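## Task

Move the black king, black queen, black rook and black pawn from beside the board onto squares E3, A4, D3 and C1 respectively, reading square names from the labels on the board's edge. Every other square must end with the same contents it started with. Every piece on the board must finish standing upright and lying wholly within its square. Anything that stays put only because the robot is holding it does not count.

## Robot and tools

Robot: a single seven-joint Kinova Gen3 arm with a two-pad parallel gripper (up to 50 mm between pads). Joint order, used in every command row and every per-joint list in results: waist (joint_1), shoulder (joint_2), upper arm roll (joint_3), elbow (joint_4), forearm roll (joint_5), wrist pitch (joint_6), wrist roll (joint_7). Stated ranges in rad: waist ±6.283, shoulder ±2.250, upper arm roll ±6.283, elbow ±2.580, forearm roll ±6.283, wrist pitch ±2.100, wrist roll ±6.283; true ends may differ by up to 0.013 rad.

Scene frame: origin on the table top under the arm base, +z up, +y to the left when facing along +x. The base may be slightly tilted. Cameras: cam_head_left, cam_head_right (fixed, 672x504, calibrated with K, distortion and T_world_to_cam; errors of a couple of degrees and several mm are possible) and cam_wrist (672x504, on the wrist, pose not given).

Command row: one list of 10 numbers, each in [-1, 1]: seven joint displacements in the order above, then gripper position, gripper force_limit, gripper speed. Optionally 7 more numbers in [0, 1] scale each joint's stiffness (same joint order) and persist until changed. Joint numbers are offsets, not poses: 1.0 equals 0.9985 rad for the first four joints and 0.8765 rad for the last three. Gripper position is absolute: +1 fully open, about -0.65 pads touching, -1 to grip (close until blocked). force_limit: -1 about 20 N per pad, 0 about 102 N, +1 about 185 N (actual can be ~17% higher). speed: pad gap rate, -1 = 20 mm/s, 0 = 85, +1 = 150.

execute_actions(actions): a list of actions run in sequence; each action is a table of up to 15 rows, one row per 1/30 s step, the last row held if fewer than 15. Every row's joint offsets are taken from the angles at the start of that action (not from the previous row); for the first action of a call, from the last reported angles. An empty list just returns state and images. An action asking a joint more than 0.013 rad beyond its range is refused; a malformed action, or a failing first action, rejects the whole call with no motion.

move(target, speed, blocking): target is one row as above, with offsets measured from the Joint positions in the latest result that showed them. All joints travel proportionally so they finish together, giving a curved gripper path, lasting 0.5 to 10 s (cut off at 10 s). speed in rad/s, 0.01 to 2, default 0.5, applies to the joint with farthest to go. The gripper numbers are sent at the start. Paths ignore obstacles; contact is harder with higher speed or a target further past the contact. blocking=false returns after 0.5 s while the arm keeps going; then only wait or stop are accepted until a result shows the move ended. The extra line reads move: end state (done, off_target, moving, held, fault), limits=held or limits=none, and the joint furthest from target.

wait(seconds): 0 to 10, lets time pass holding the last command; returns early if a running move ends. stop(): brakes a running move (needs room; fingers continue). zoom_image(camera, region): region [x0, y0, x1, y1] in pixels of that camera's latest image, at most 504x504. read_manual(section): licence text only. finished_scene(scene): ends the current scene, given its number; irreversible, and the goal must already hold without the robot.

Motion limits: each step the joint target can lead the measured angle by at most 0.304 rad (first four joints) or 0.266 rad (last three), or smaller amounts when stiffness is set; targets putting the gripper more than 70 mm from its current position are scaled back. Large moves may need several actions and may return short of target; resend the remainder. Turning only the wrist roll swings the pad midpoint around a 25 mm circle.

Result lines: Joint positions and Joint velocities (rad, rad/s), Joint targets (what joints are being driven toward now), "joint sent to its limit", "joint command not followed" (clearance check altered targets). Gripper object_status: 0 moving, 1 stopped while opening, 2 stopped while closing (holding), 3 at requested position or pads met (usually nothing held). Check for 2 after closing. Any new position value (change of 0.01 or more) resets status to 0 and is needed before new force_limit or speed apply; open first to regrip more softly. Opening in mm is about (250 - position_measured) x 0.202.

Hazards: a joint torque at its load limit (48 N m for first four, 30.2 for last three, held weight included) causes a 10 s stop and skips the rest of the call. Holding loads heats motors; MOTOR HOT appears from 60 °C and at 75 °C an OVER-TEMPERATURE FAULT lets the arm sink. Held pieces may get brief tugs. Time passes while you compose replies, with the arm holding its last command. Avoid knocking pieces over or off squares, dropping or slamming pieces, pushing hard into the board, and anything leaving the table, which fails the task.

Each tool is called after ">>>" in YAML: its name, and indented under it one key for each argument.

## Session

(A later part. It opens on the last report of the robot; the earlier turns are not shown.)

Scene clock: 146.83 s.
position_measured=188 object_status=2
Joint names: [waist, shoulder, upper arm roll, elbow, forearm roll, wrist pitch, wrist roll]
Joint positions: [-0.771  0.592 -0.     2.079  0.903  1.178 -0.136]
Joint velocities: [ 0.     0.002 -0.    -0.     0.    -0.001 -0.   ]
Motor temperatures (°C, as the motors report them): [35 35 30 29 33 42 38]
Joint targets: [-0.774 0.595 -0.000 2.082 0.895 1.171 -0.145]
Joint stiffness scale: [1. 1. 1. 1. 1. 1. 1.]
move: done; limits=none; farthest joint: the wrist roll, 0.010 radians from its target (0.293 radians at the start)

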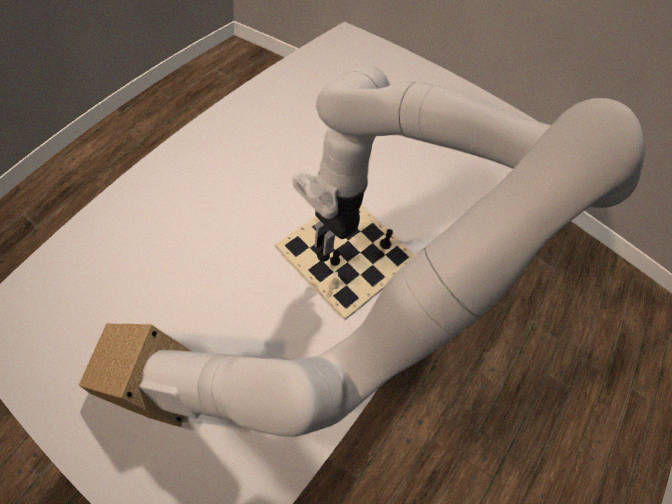

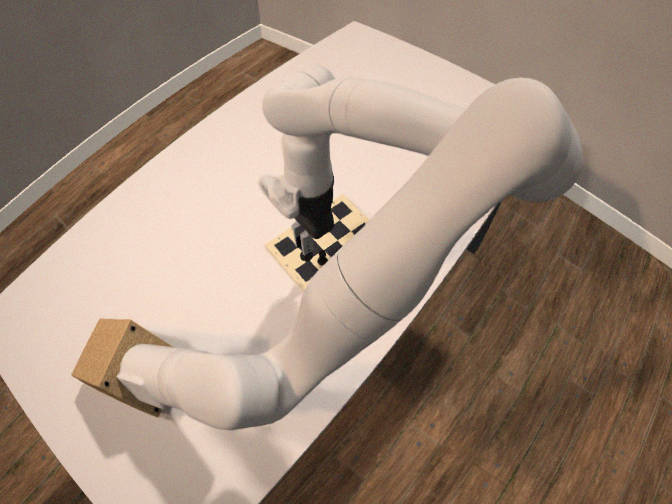

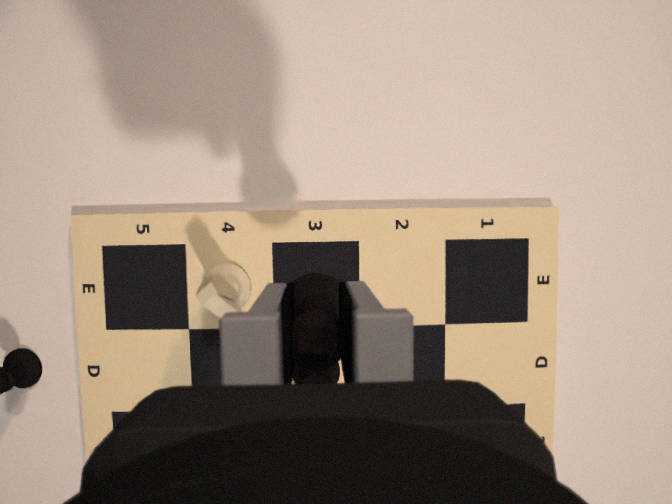

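>>> move:
  target: [0.1089,0.0726,0,0.07,0.1605,-0.1353,-0.122,-1,-0.3,-0.4]
  speed: 0.25

Scene clock: 149.10 s.
position_measured=188 object_status=2
Joint names: [waist, shoulder, upper arm roll, elbow, forearm roll, wrist pitch, wrist roll]
Joint positions: [-0.666  0.662 -0.     2.146  1.036  1.066 -0.233]
Joint velocities: [ 0.003  0.001  0.     0.    -0.    -0.001  0.   ]
Motor temperatures (°C, as the motors report them): [35 35 30 29 33 42 38]
Joint targets: [-0.662 0.665 -0.000 2.149 1.043 1.059 -0.243]
Joint stiffness scale: [1. 1. 1. 1. 1. 1. 1.]
move: done; limits=none; farthest joint: the wrist roll, 0.010 radians from its target (0.107 radians at the start)

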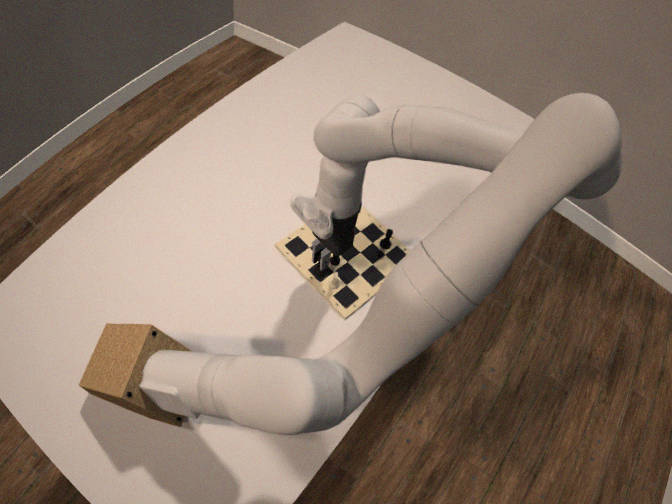

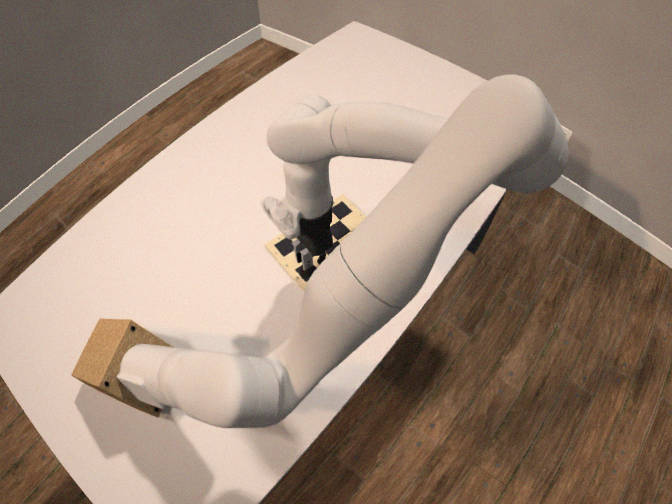

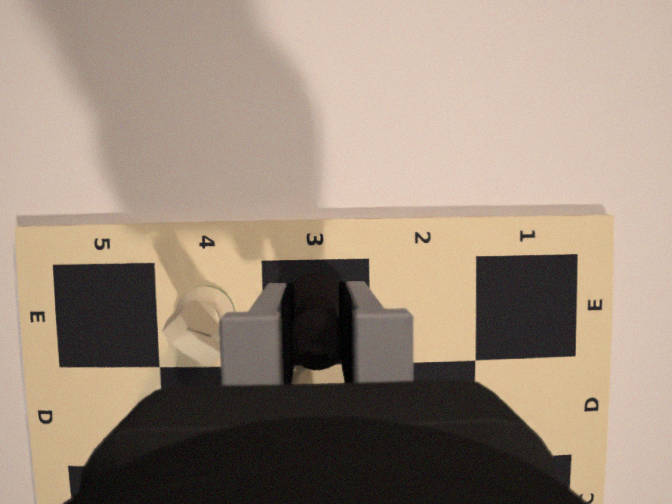

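>>> move:
  target: [0.0115,0.0075,0,0.0079,0.0265,-0.0172,0,-1,-0.3,-0.4]
  speed: 0.05

Scene clock: 150.80 s.
position_measured=188 object_status=2
Joint names: [waist, shoulder, upper arm roll, elbow, forearm roll, wrist pitch, wrist roll]
Joint positions: [-0.658  0.667 -0.     2.151  1.051  1.058 -0.233]
Joint velocities: [-0.001  0.002  0.    -0.    -0.    -0.     0.   ]
Motor temperatures (°C, as the motors report them): [35 35 30 29 33 42 38]
Joint targets: [-0.654 0.670 -0.000 2.154 1.059 1.051 -0.233]
Joint stiffness scale: [1. 1. 1. 1. 1. 1. 1.]
move: done; limits=none; farthest joint: the forearm roll, 0.008 radians from its target (0.023 radians at the start)

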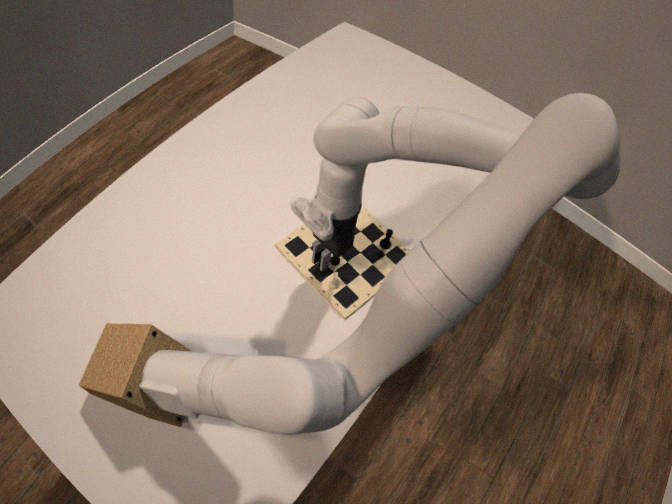

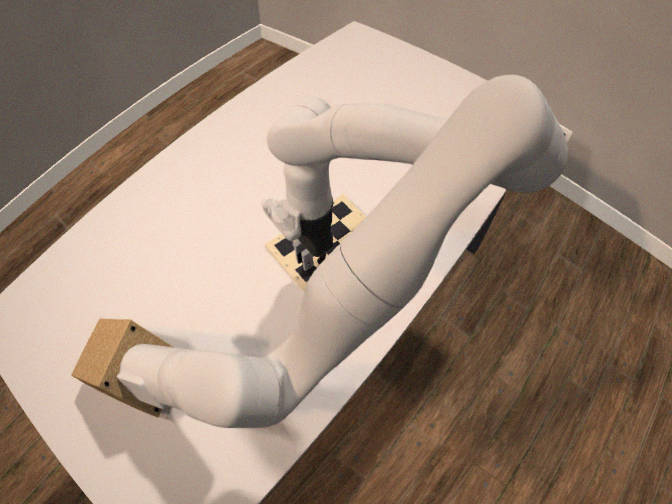

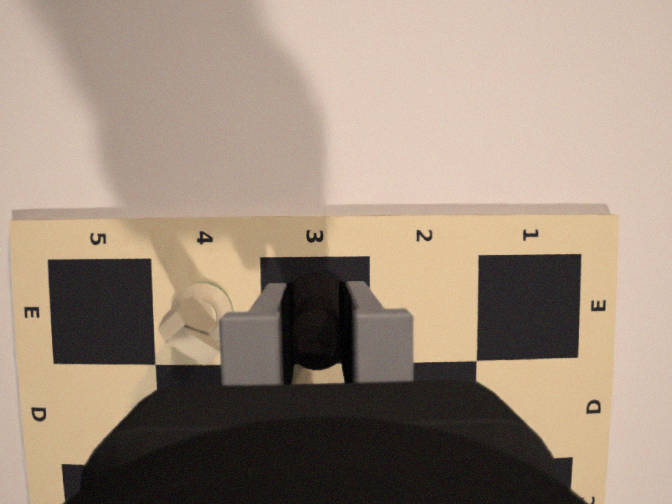

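>>> execute_actions:
  actions:
    - [[0.004,0.003,0,0.003,0,0,0,-1,-0.3,-0.4],[0.005,0.004,0,0.004,0,0,0,-1,-0.3,-0.4],[0.005,0.004,0,0.004,0,0,0,-1,-0.3,-0.4],[0.005,0.004,0,0.004,0,0,0,-1,-0.3,-0.4],[0.005,0.004,0,0.004,0,0,0,-1,-0.3,-0.4],[0.005,0.004,0,0.004,0,0,0,-1,-0.3,-0.4],[0.001,0.001,0,0.001,0,0,0,-1,-0.3,-0.4],[0.001,0.001,0,0.001,0,0,0,0.2,-0.3,0.3]]

>>> move:
  target: [0.0234,-0.05,0,-0.1383,-0.0748,0.1106,0.203,0.2,-0.3,0.3]
  speed: 0.35

>>> move:
  target: [0.2009,-0.3294,0,0.2228,0.1213,-0.05,0.193,0.5,-0.3,0.3]
  speed: 0.5

Scene clock: 155.90 s.
position_measured=123 object_status=0
Joint names: [waist, shoulder, upper arm roll, elbow, forearm roll, wrist pitch, wrist roll]
Joint positions: [-0.658  0.667 -0.     2.151  1.051  1.058 -0.233]
Joint velocities: [ 0.001  0.     0.    -0.     0.     0.001  0.   ]
Motor temperatures (°C, as the motors report them): [35 35 30 29 33 42 38]
Joint targets: [-0.657 0.668 -0.000 2.152 1.051 1.058 -0.233]
Joint stiffness scale: [1. 1. 1. 1. 1. 1. 1.]

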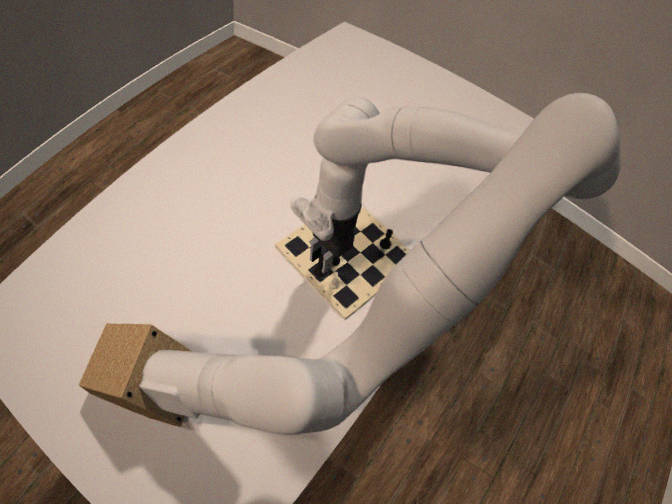

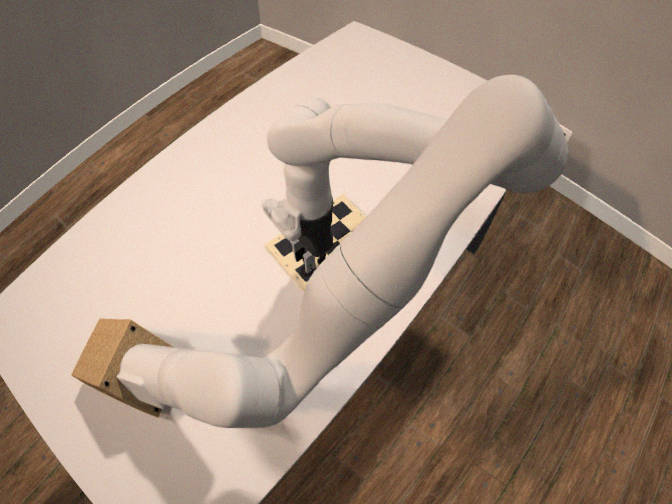

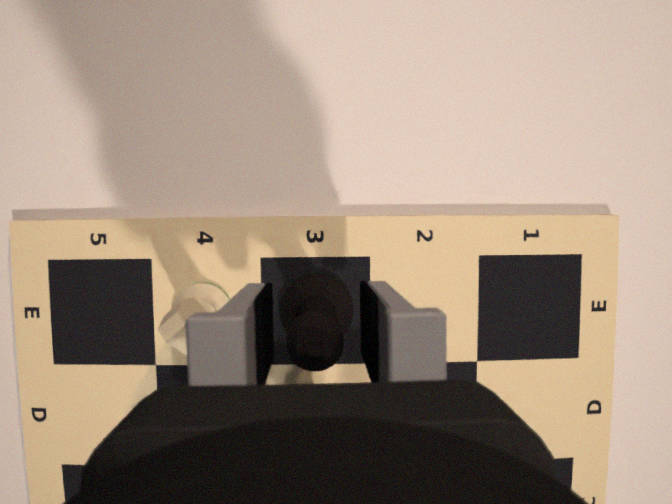

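Scene clock: 156.87 s.
position_measured=123 object_status=3
Joint names: [waist, shoulder, upper arm roll, elbow, forearm roll, wrist pitch, wrist roll]
Joint positions: [-0.637  0.62  -0.     2.016  0.993  1.148 -0.065]
Joint velocities: [ 0.001 -0.002  0.     0.    -0.001 -0.    -0.   ]
Motor temperatures (°C, as the motors report them): [35 35 30 29 33 42 38]
Joint targets: [-0.634 0.617 -0.000 2.013 0.986 1.155 -0.055]
Joint stiffness scale: [1. 1. 1. 1. 1. 1. 1.]
move: done; limits=none; farthest joint: the wrist roll, 0.010 radians from its target (0.178 radians at the start)

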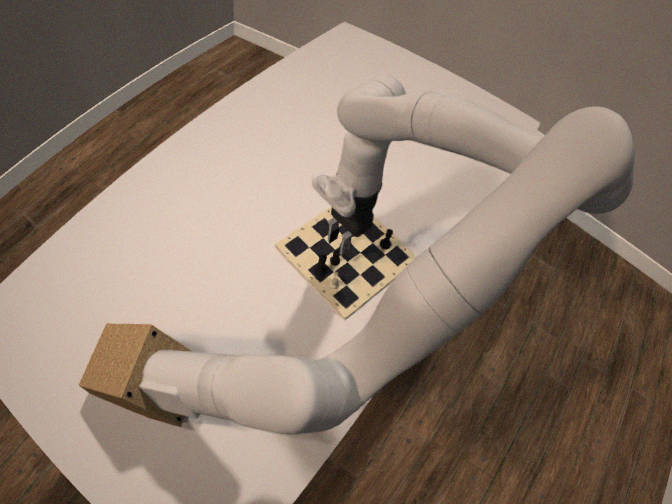

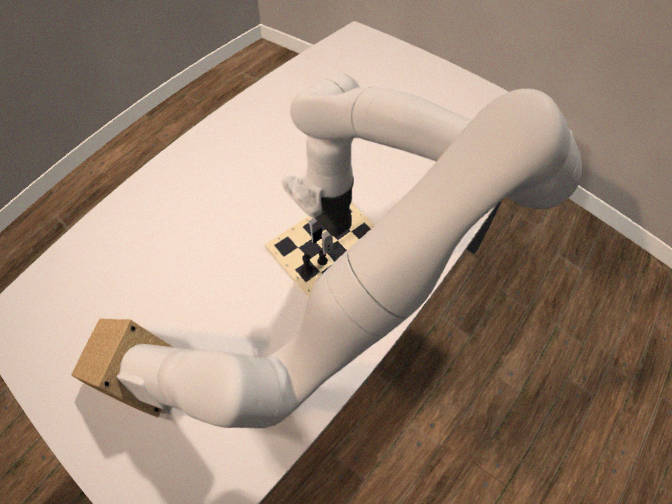

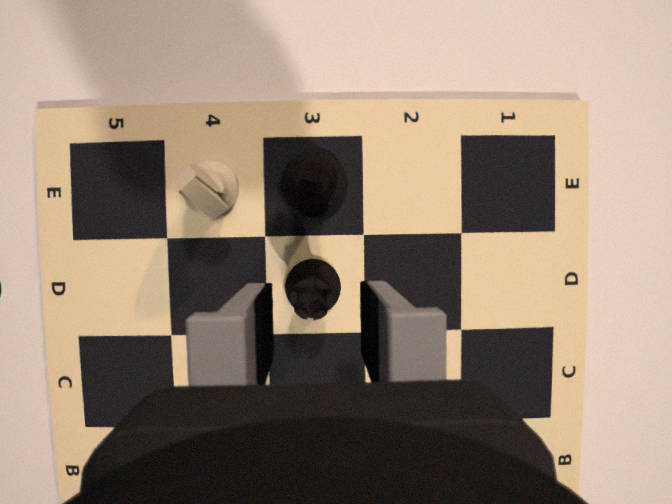

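Scene clock: 158.17 s.
position_measured=78 object_status=3
Joint names: [waist, shoulder, upper arm roll, elbow, forearm roll, wrist pitch, wrist roll]
Joint positions: [-0.44   0.294 -0.     2.235  1.092  1.111  0.095]
Joint velocities: [ 0.002 -0.002 -0.     0.001  0.     0.001 -0.   ]
Motor temperatures (°C, as the motors report them): [35 35 30 29 33 42 38]
Joint targets: [-0.437 0.291 -0.000 2.238 1.100 1.104 0.104]
Joint stiffness scale: [1. 1. 1. 1. 1. 1. 1.]
move: done; limits=none; farthest joint: the wrist roll, 0.009 radians from its target (0.169 radians at the start)

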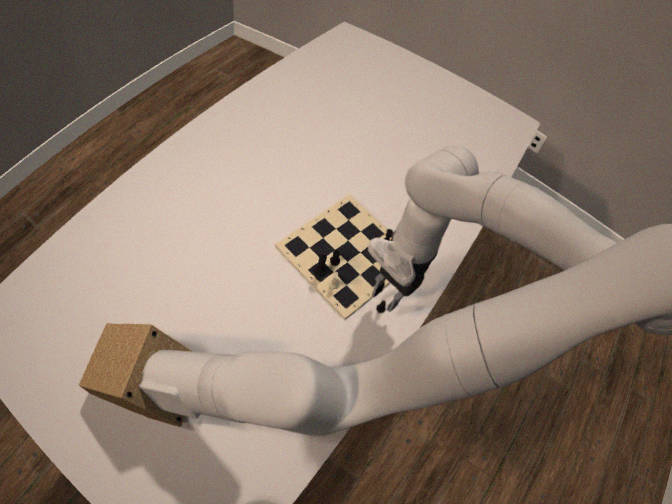

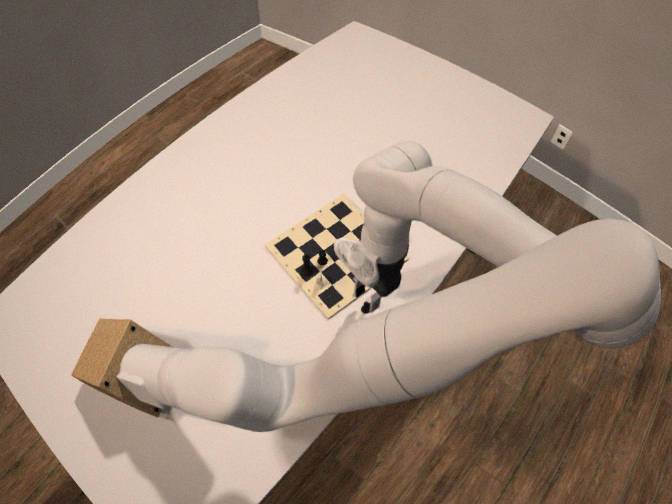

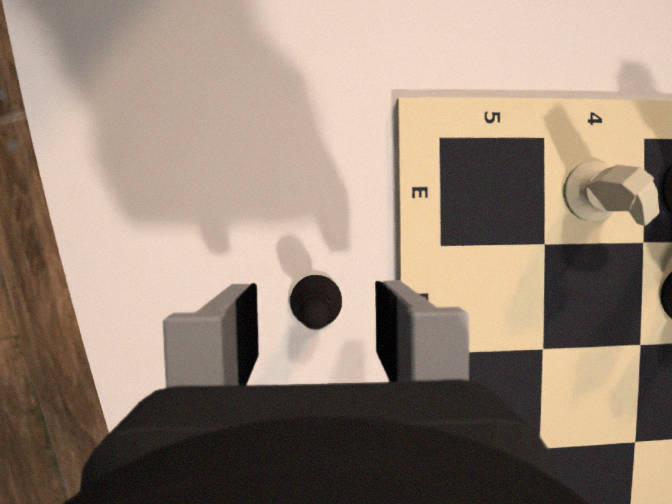

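>>> move:
  target: [0.0792,0.0462,0,0.0294,0.108,-0.0843,-0.07,0.1,-0.3,0]
  speed: 0.25

>>> execute_actions:
  actions:
    - [[0,0,0,0,0,0,0,-1,-0.3,-0.5]]

Scene clock: 161.23 s.
position_measured=138 object_status=3
Joint names: [waist, shoulder, upper arm roll, elbow, forearm roll, wrist pitch, wrist roll]
Joint positions: [-0.364  0.337 -0.     2.262  1.179  1.044  0.043]
Joint velocities: [ 0.002  0.001  0.    -0.002 -0.    -0.001  0.   ]
Motor temperatures (°C, as the motors report them): [35 35 30 29 33 42 38]
Joint targets: [-0.361 0.340 -0.000 2.265 1.187 1.037 0.033]
Joint stiffness scale: [1. 1. 1. 1. 1. 1. 1.]
move: done; limits=none; farthest joint: the wrist roll, 0.009 radians from its target (0.061 radians at the start)

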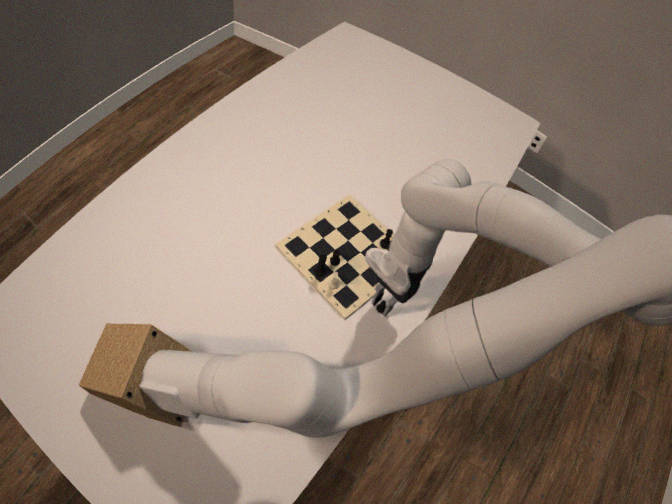

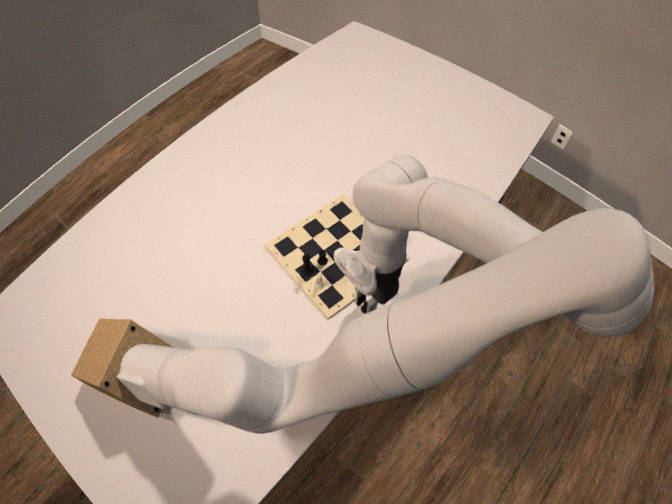

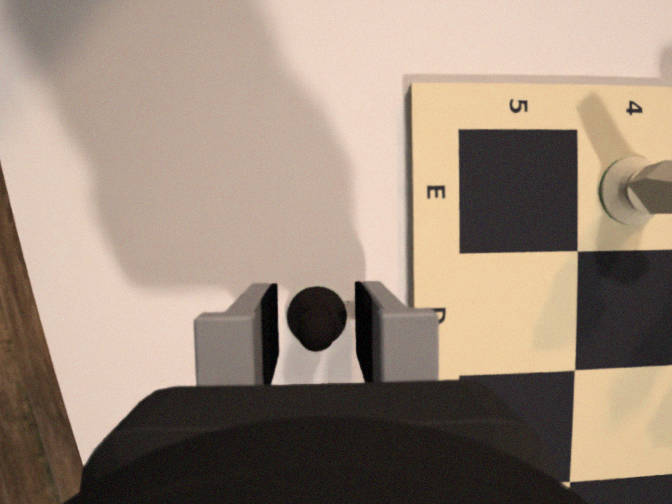

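Scene clock: 161.73 s.
position_measured=209 object_status=2
Joint names: [waist, shoulder, upper arm roll, elbow, forearm roll, wrist pitch, wrist roll]
Joint positions: [-0.364  0.337 -0.     2.262  1.179  1.044  0.043]
Joint velocities: [ 0.001  0.001  0.    -0.001 -0.     0.    -0.   ]
Motor temperatures (°C, as the motors report them): [35 35 30 29 33 42 38]
Joint targets: [-0.364 0.337 -0.000 2.262 1.179 1.044 0.043]
Joint stiffness scale: [1. 1. 1. 1. 1. 1. 1.]

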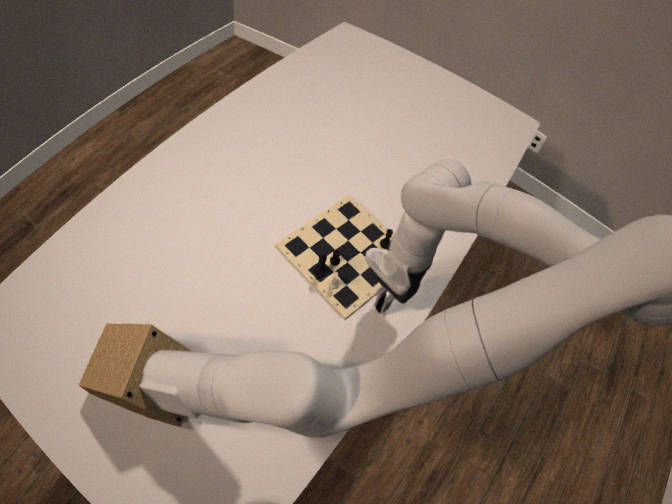

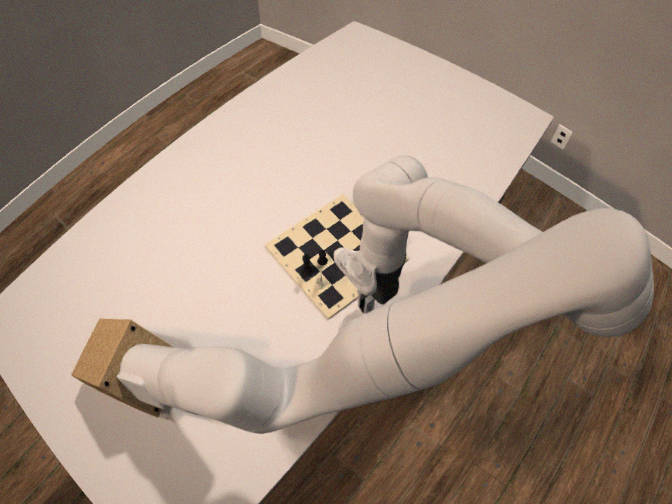

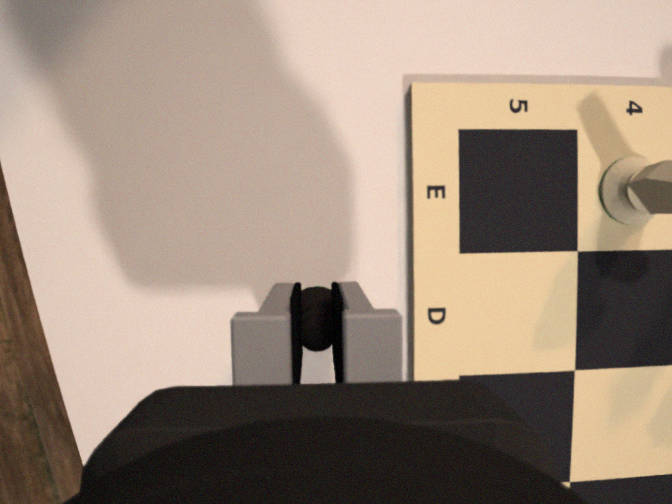

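>>> move:
  target: [-0.009,-0.0195,0,-0.136,-0.096,0.0844,0,-1,-0.3,-0.5]
  speed: 0.3

>>> move:
  target: [-0.2077,0.5207,0,-0.3289,-0.0768,0.0177,-0.119,-1,-0.3,-0.5]
  speed: 0.55

Scene clock: 166.77 s.
position_measured=209 object_status=2
Joint names: [waist, shoulder, upper arm roll, elbow, forearm roll, wrist pitch, wrist roll]
Joint positions: [-0.37   0.32  -0.     2.129  1.103  1.111  0.043]
Joint velocities: [-0.    -0.004  0.    -0.001 -0.     0.001  0.001]
Motor temperatures (°C, as the motors report them): [35 35 30 29 33 42 38]
Joint targets: [-0.373 0.318 -0.000 2.126 1.095 1.118 0.043]
Joint stiffness scale: [1. 1. 1. 1. 1. 1. 1.]
move: done; limits=none; farthest joint: the forearm roll, 0.008 radians from its target (0.085 radians at the start)

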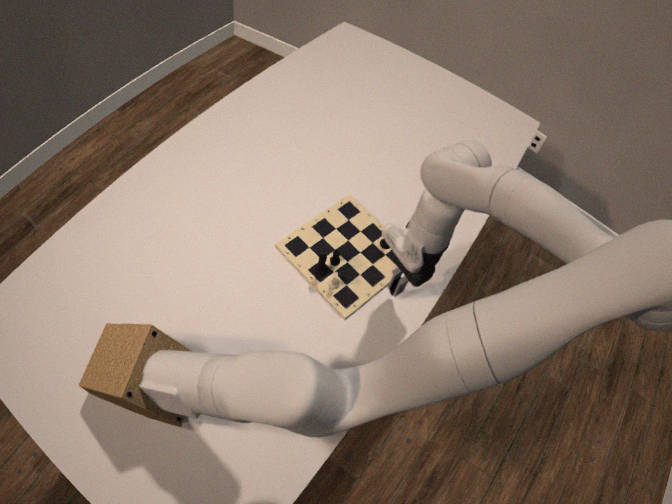

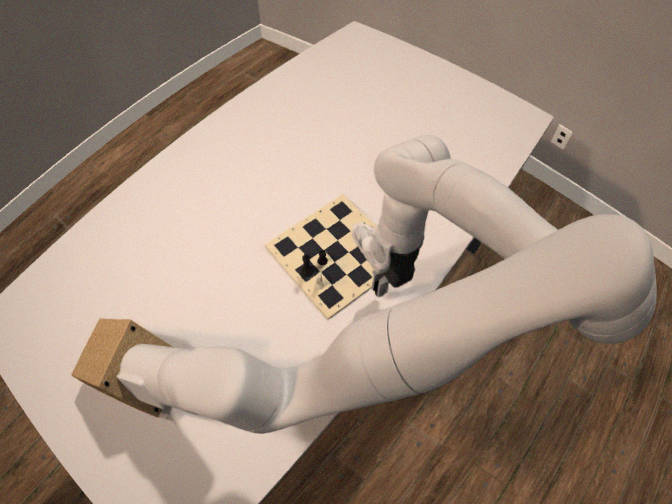

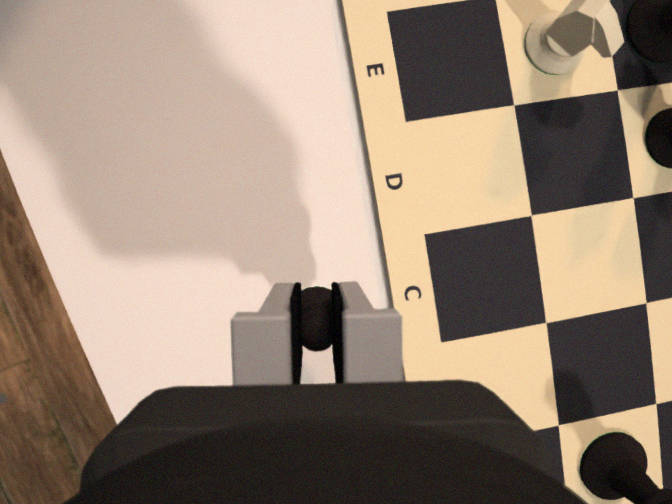

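Scene clock: 168.37 s.
position_measured=209 object_status=2
Joint names: [waist, shoulder, upper arm roll, elbow, forearm roll, wrist pitch, wrist roll]
Joint positions: [-0.574  0.838 -0.     1.803  1.043  1.12  -0.052]
Joint velocities: [-0.001  0.005 -0.    -0.002  0.    -0.    -0.001]
Motor temperatures (°C, as the motors report them): [35 35 30 29 33 42 38]
Joint targets: [-0.577 0.840 -0.000 1.801 1.035 1.127 -0.061]
Joint stiffness scale: [1. 1. 1. 1. 1. 1. 1.]
move: done; limits=none; farthest joint: the wrist roll, 0.009 radians from its target (0.104 radians at the start)

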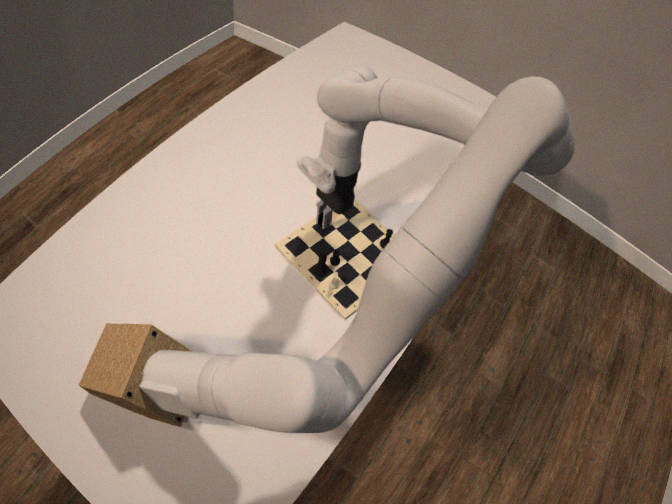

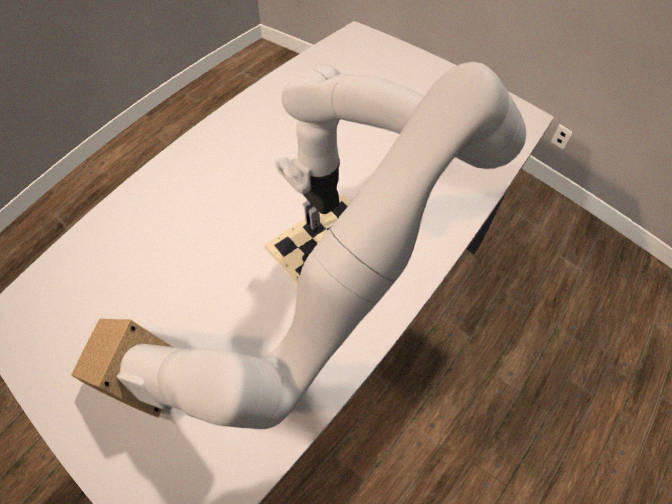

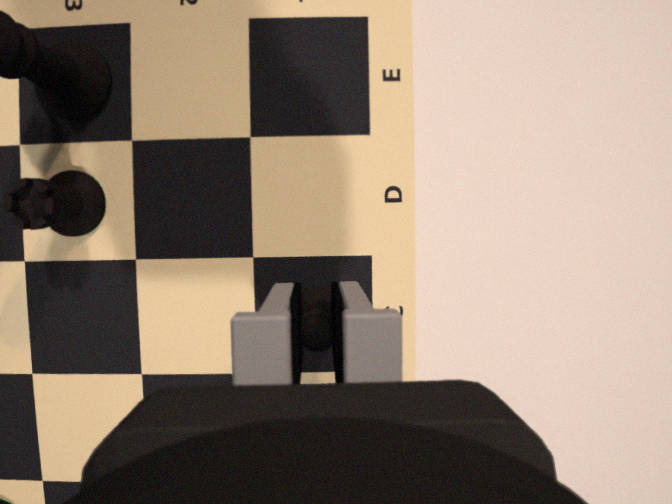

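>>> execute_actions:
  actions: []

Scene clock: 173.47 s.
position_measured=209 object_status=2
Joint names: [waist, shoulder, upper arm roll, elbow, forearm roll, wrist pitch, wrist roll]
Joint positions: [-0.574  0.838 -0.     1.803  1.043  1.12  -0.052]
Joint velocities: [ 0.001  0.001 -0.    -0.001 -0.     0.001 -0.   ]
Motor temperatures (°C, as the motors report them): [35 35 30 29 33 42 38]
Joint targets: [-0.577 0.840 -0.000 1.801 1.035 1.127 -0.061]
Joint stiffness scale: [1. 1. 1. 1. 1. 1. 1.]

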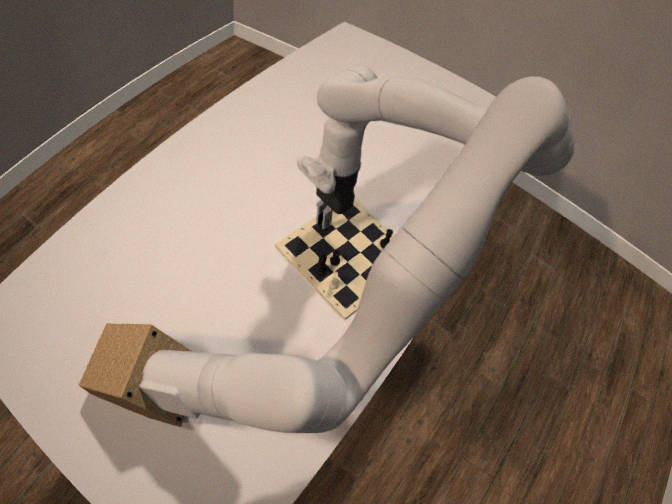

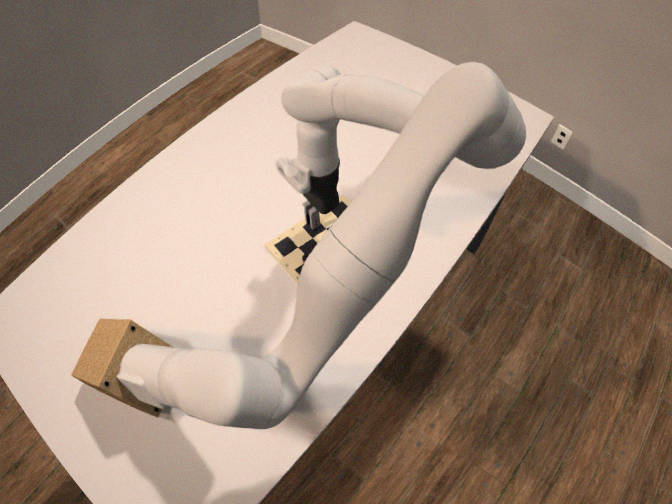

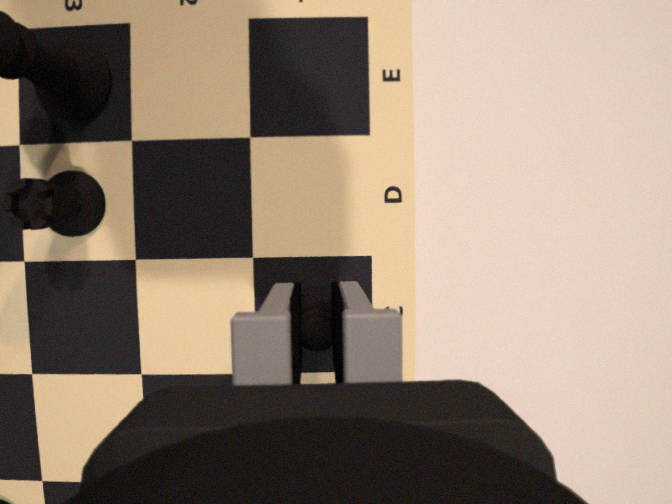

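>>> move:
  target: [0.0092,0.0071,0,0.007,0.0175,-0.017,0,-1,-0.3,-0.5]
  speed: 0.05

Scene clock: 174.53 s.
position_measured=209 object_status=2
Joint names: [waist, shoulder, upper arm roll, elbow, forearm roll, wrist pitch, wrist roll]
Joint positions: [-0.569  0.842 -0.     1.807  1.051  1.112 -0.052]
Joint velocities: [ 0.001  0.004 -0.     0.001  0.     0.    -0.   ]
Motor temperatures (°C, as the motors report them): [35 35 30 29 33 42 38]
Joint targets: [-0.565 0.845 -0.000 1.810 1.058 1.105 -0.052]
Joint stiffness scale: [1. 1. 1. 1. 1. 1. 1.]
move: done; limits=none; farthest joint: the forearm roll, 0.008 radians from its target (0.016 radians at the start)

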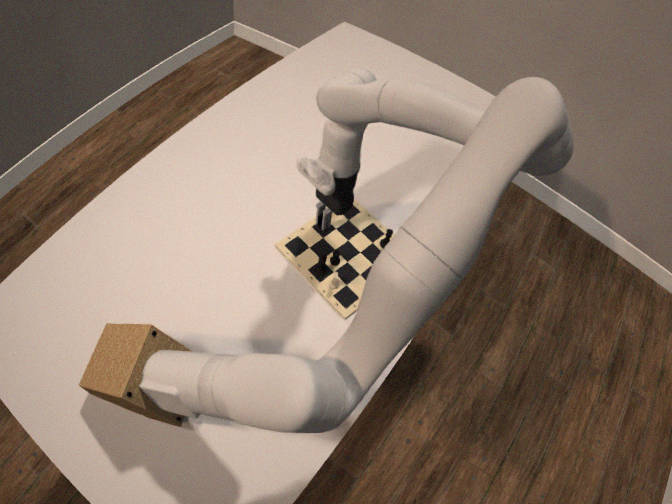

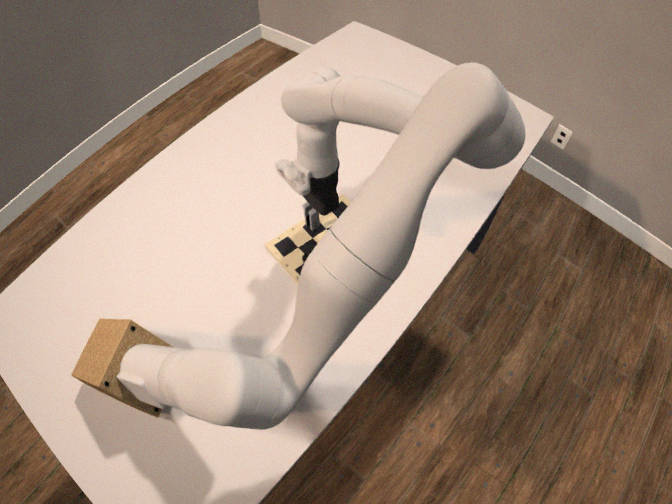

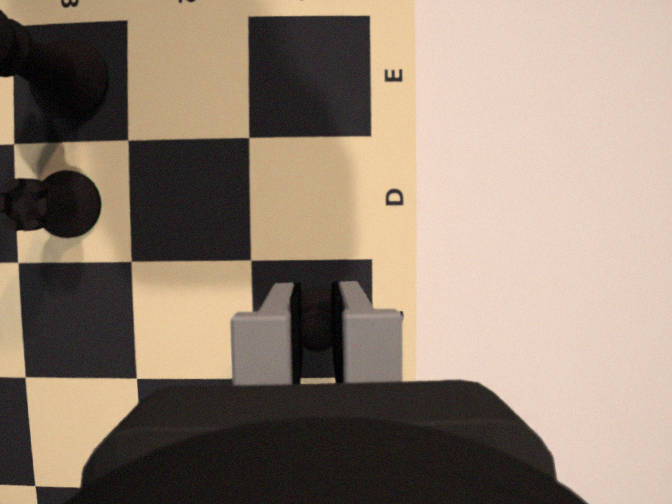

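>>> execute_actions:
  actions:
    - [[0,0,0,0,0,0,0,-1,-0.3,-0.5],[0,0,0,0,0,0,0,-1,-0.3,-0.5],[0,0,0,0,0,0,0,0.4,-0.3,0.5]]

>>> move:
  target: [-0.058,-0.043,0,-0.039,-0.092,0.088,0,0.4,-0.3,0.5]
  speed: 0.25

Scene clock: 175.83 s.
position_measured=92 object_status=0
Joint names: [waist, shoulder, upper arm roll, elbow, forearm roll, wrist pitch, wrist roll]
Joint positions: [-0.568  0.843 -0.     1.808  1.051  1.112 -0.052]
Joint velocities: [ 0.001  0.001 -0.    -0.001 -0.    -0.    -0.   ]
Motor temperatures (°C, as the motors report them): [35 35 30 29 33 42 38]
Joint targets: [-0.569 0.842 -0.000 1.807 1.051 1.112 -0.052]
Joint stiffness scale: [1. 1. 1. 1. 1. 1. 1.]

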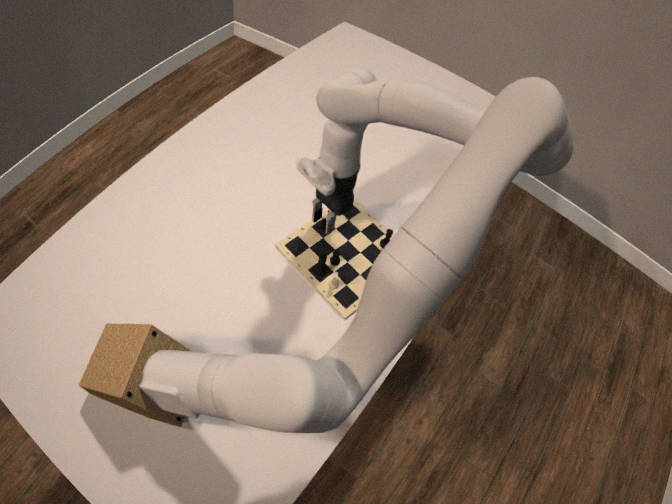

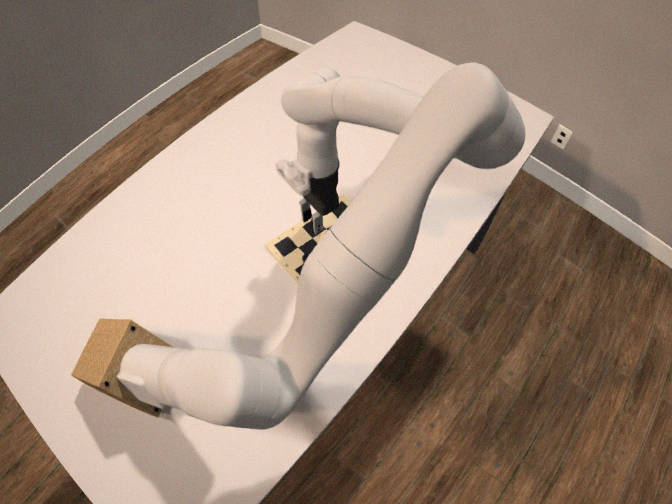

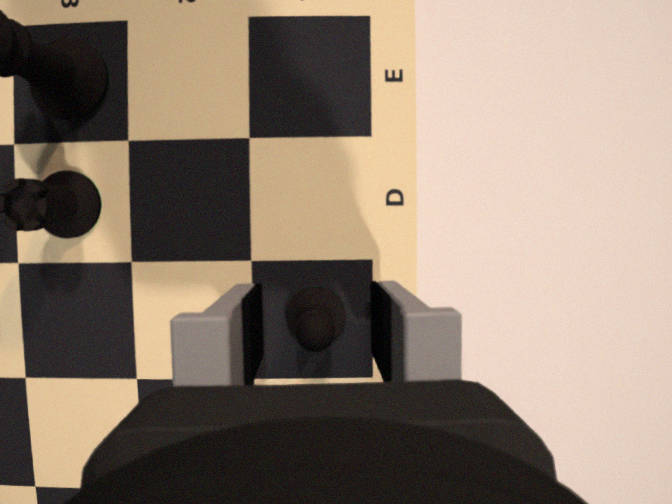

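Scene clock: 176.73 s.
position_measured=92 object_status=3
Joint names: [waist, shoulder, upper arm roll, elbow, forearm roll, wrist pitch, wrist roll]
Joint positions: [-0.623  0.802 -0.     1.771  0.977  1.182 -0.052]
Joint velocities: [-0.004 -0.002  0.    -0.001 -0.    -0.001 -0.   ]
Motor temperatures (°C, as the motors report them): [35 35 30 29 33 42 38]
Joint targets: [-0.626 0.800 -0.000 1.769 0.970 1.189 -0.052]
Joint stiffness scale: [1. 1. 1. 1. 1. 1. 1.]
move: done; limits=none; farthest joint: the forearm roll, 0.007 radians from its target (0.080 radians at the start)

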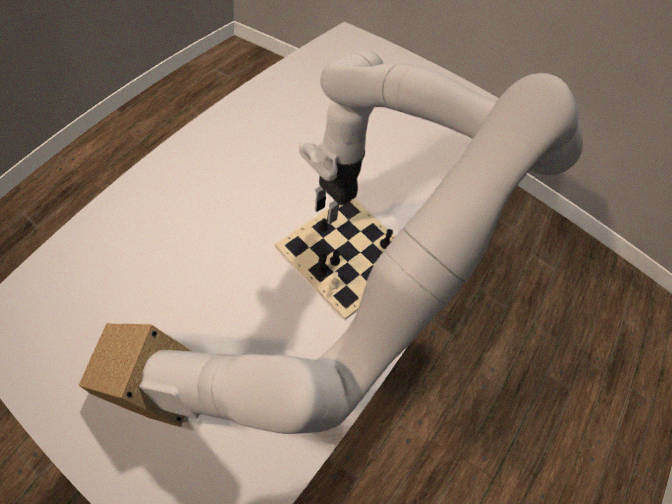

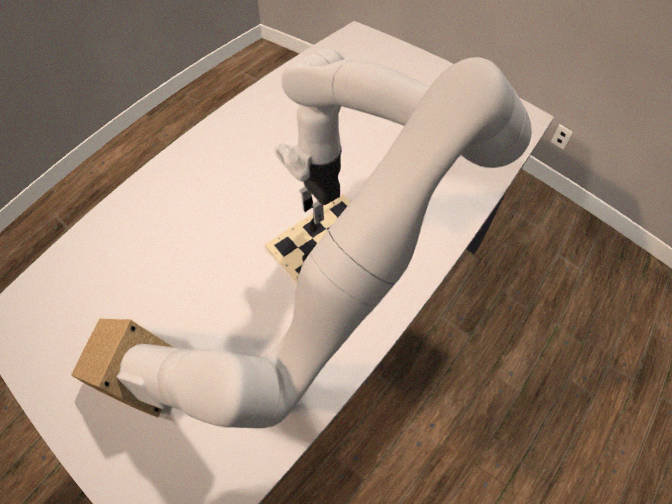

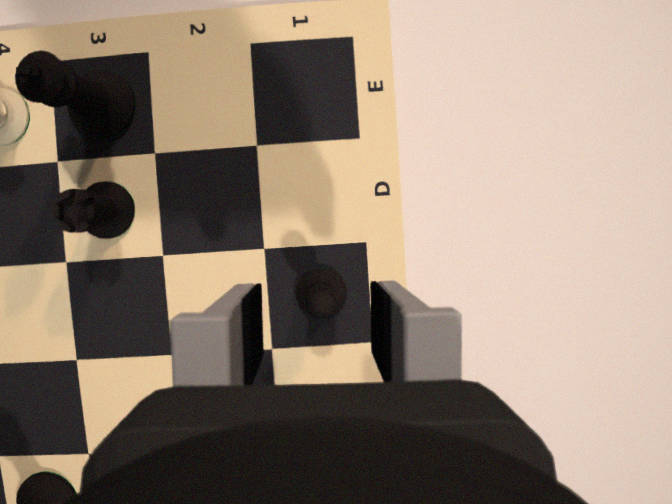

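>>> finished_scene:
  scene: 1

The scene is finished: the task was done.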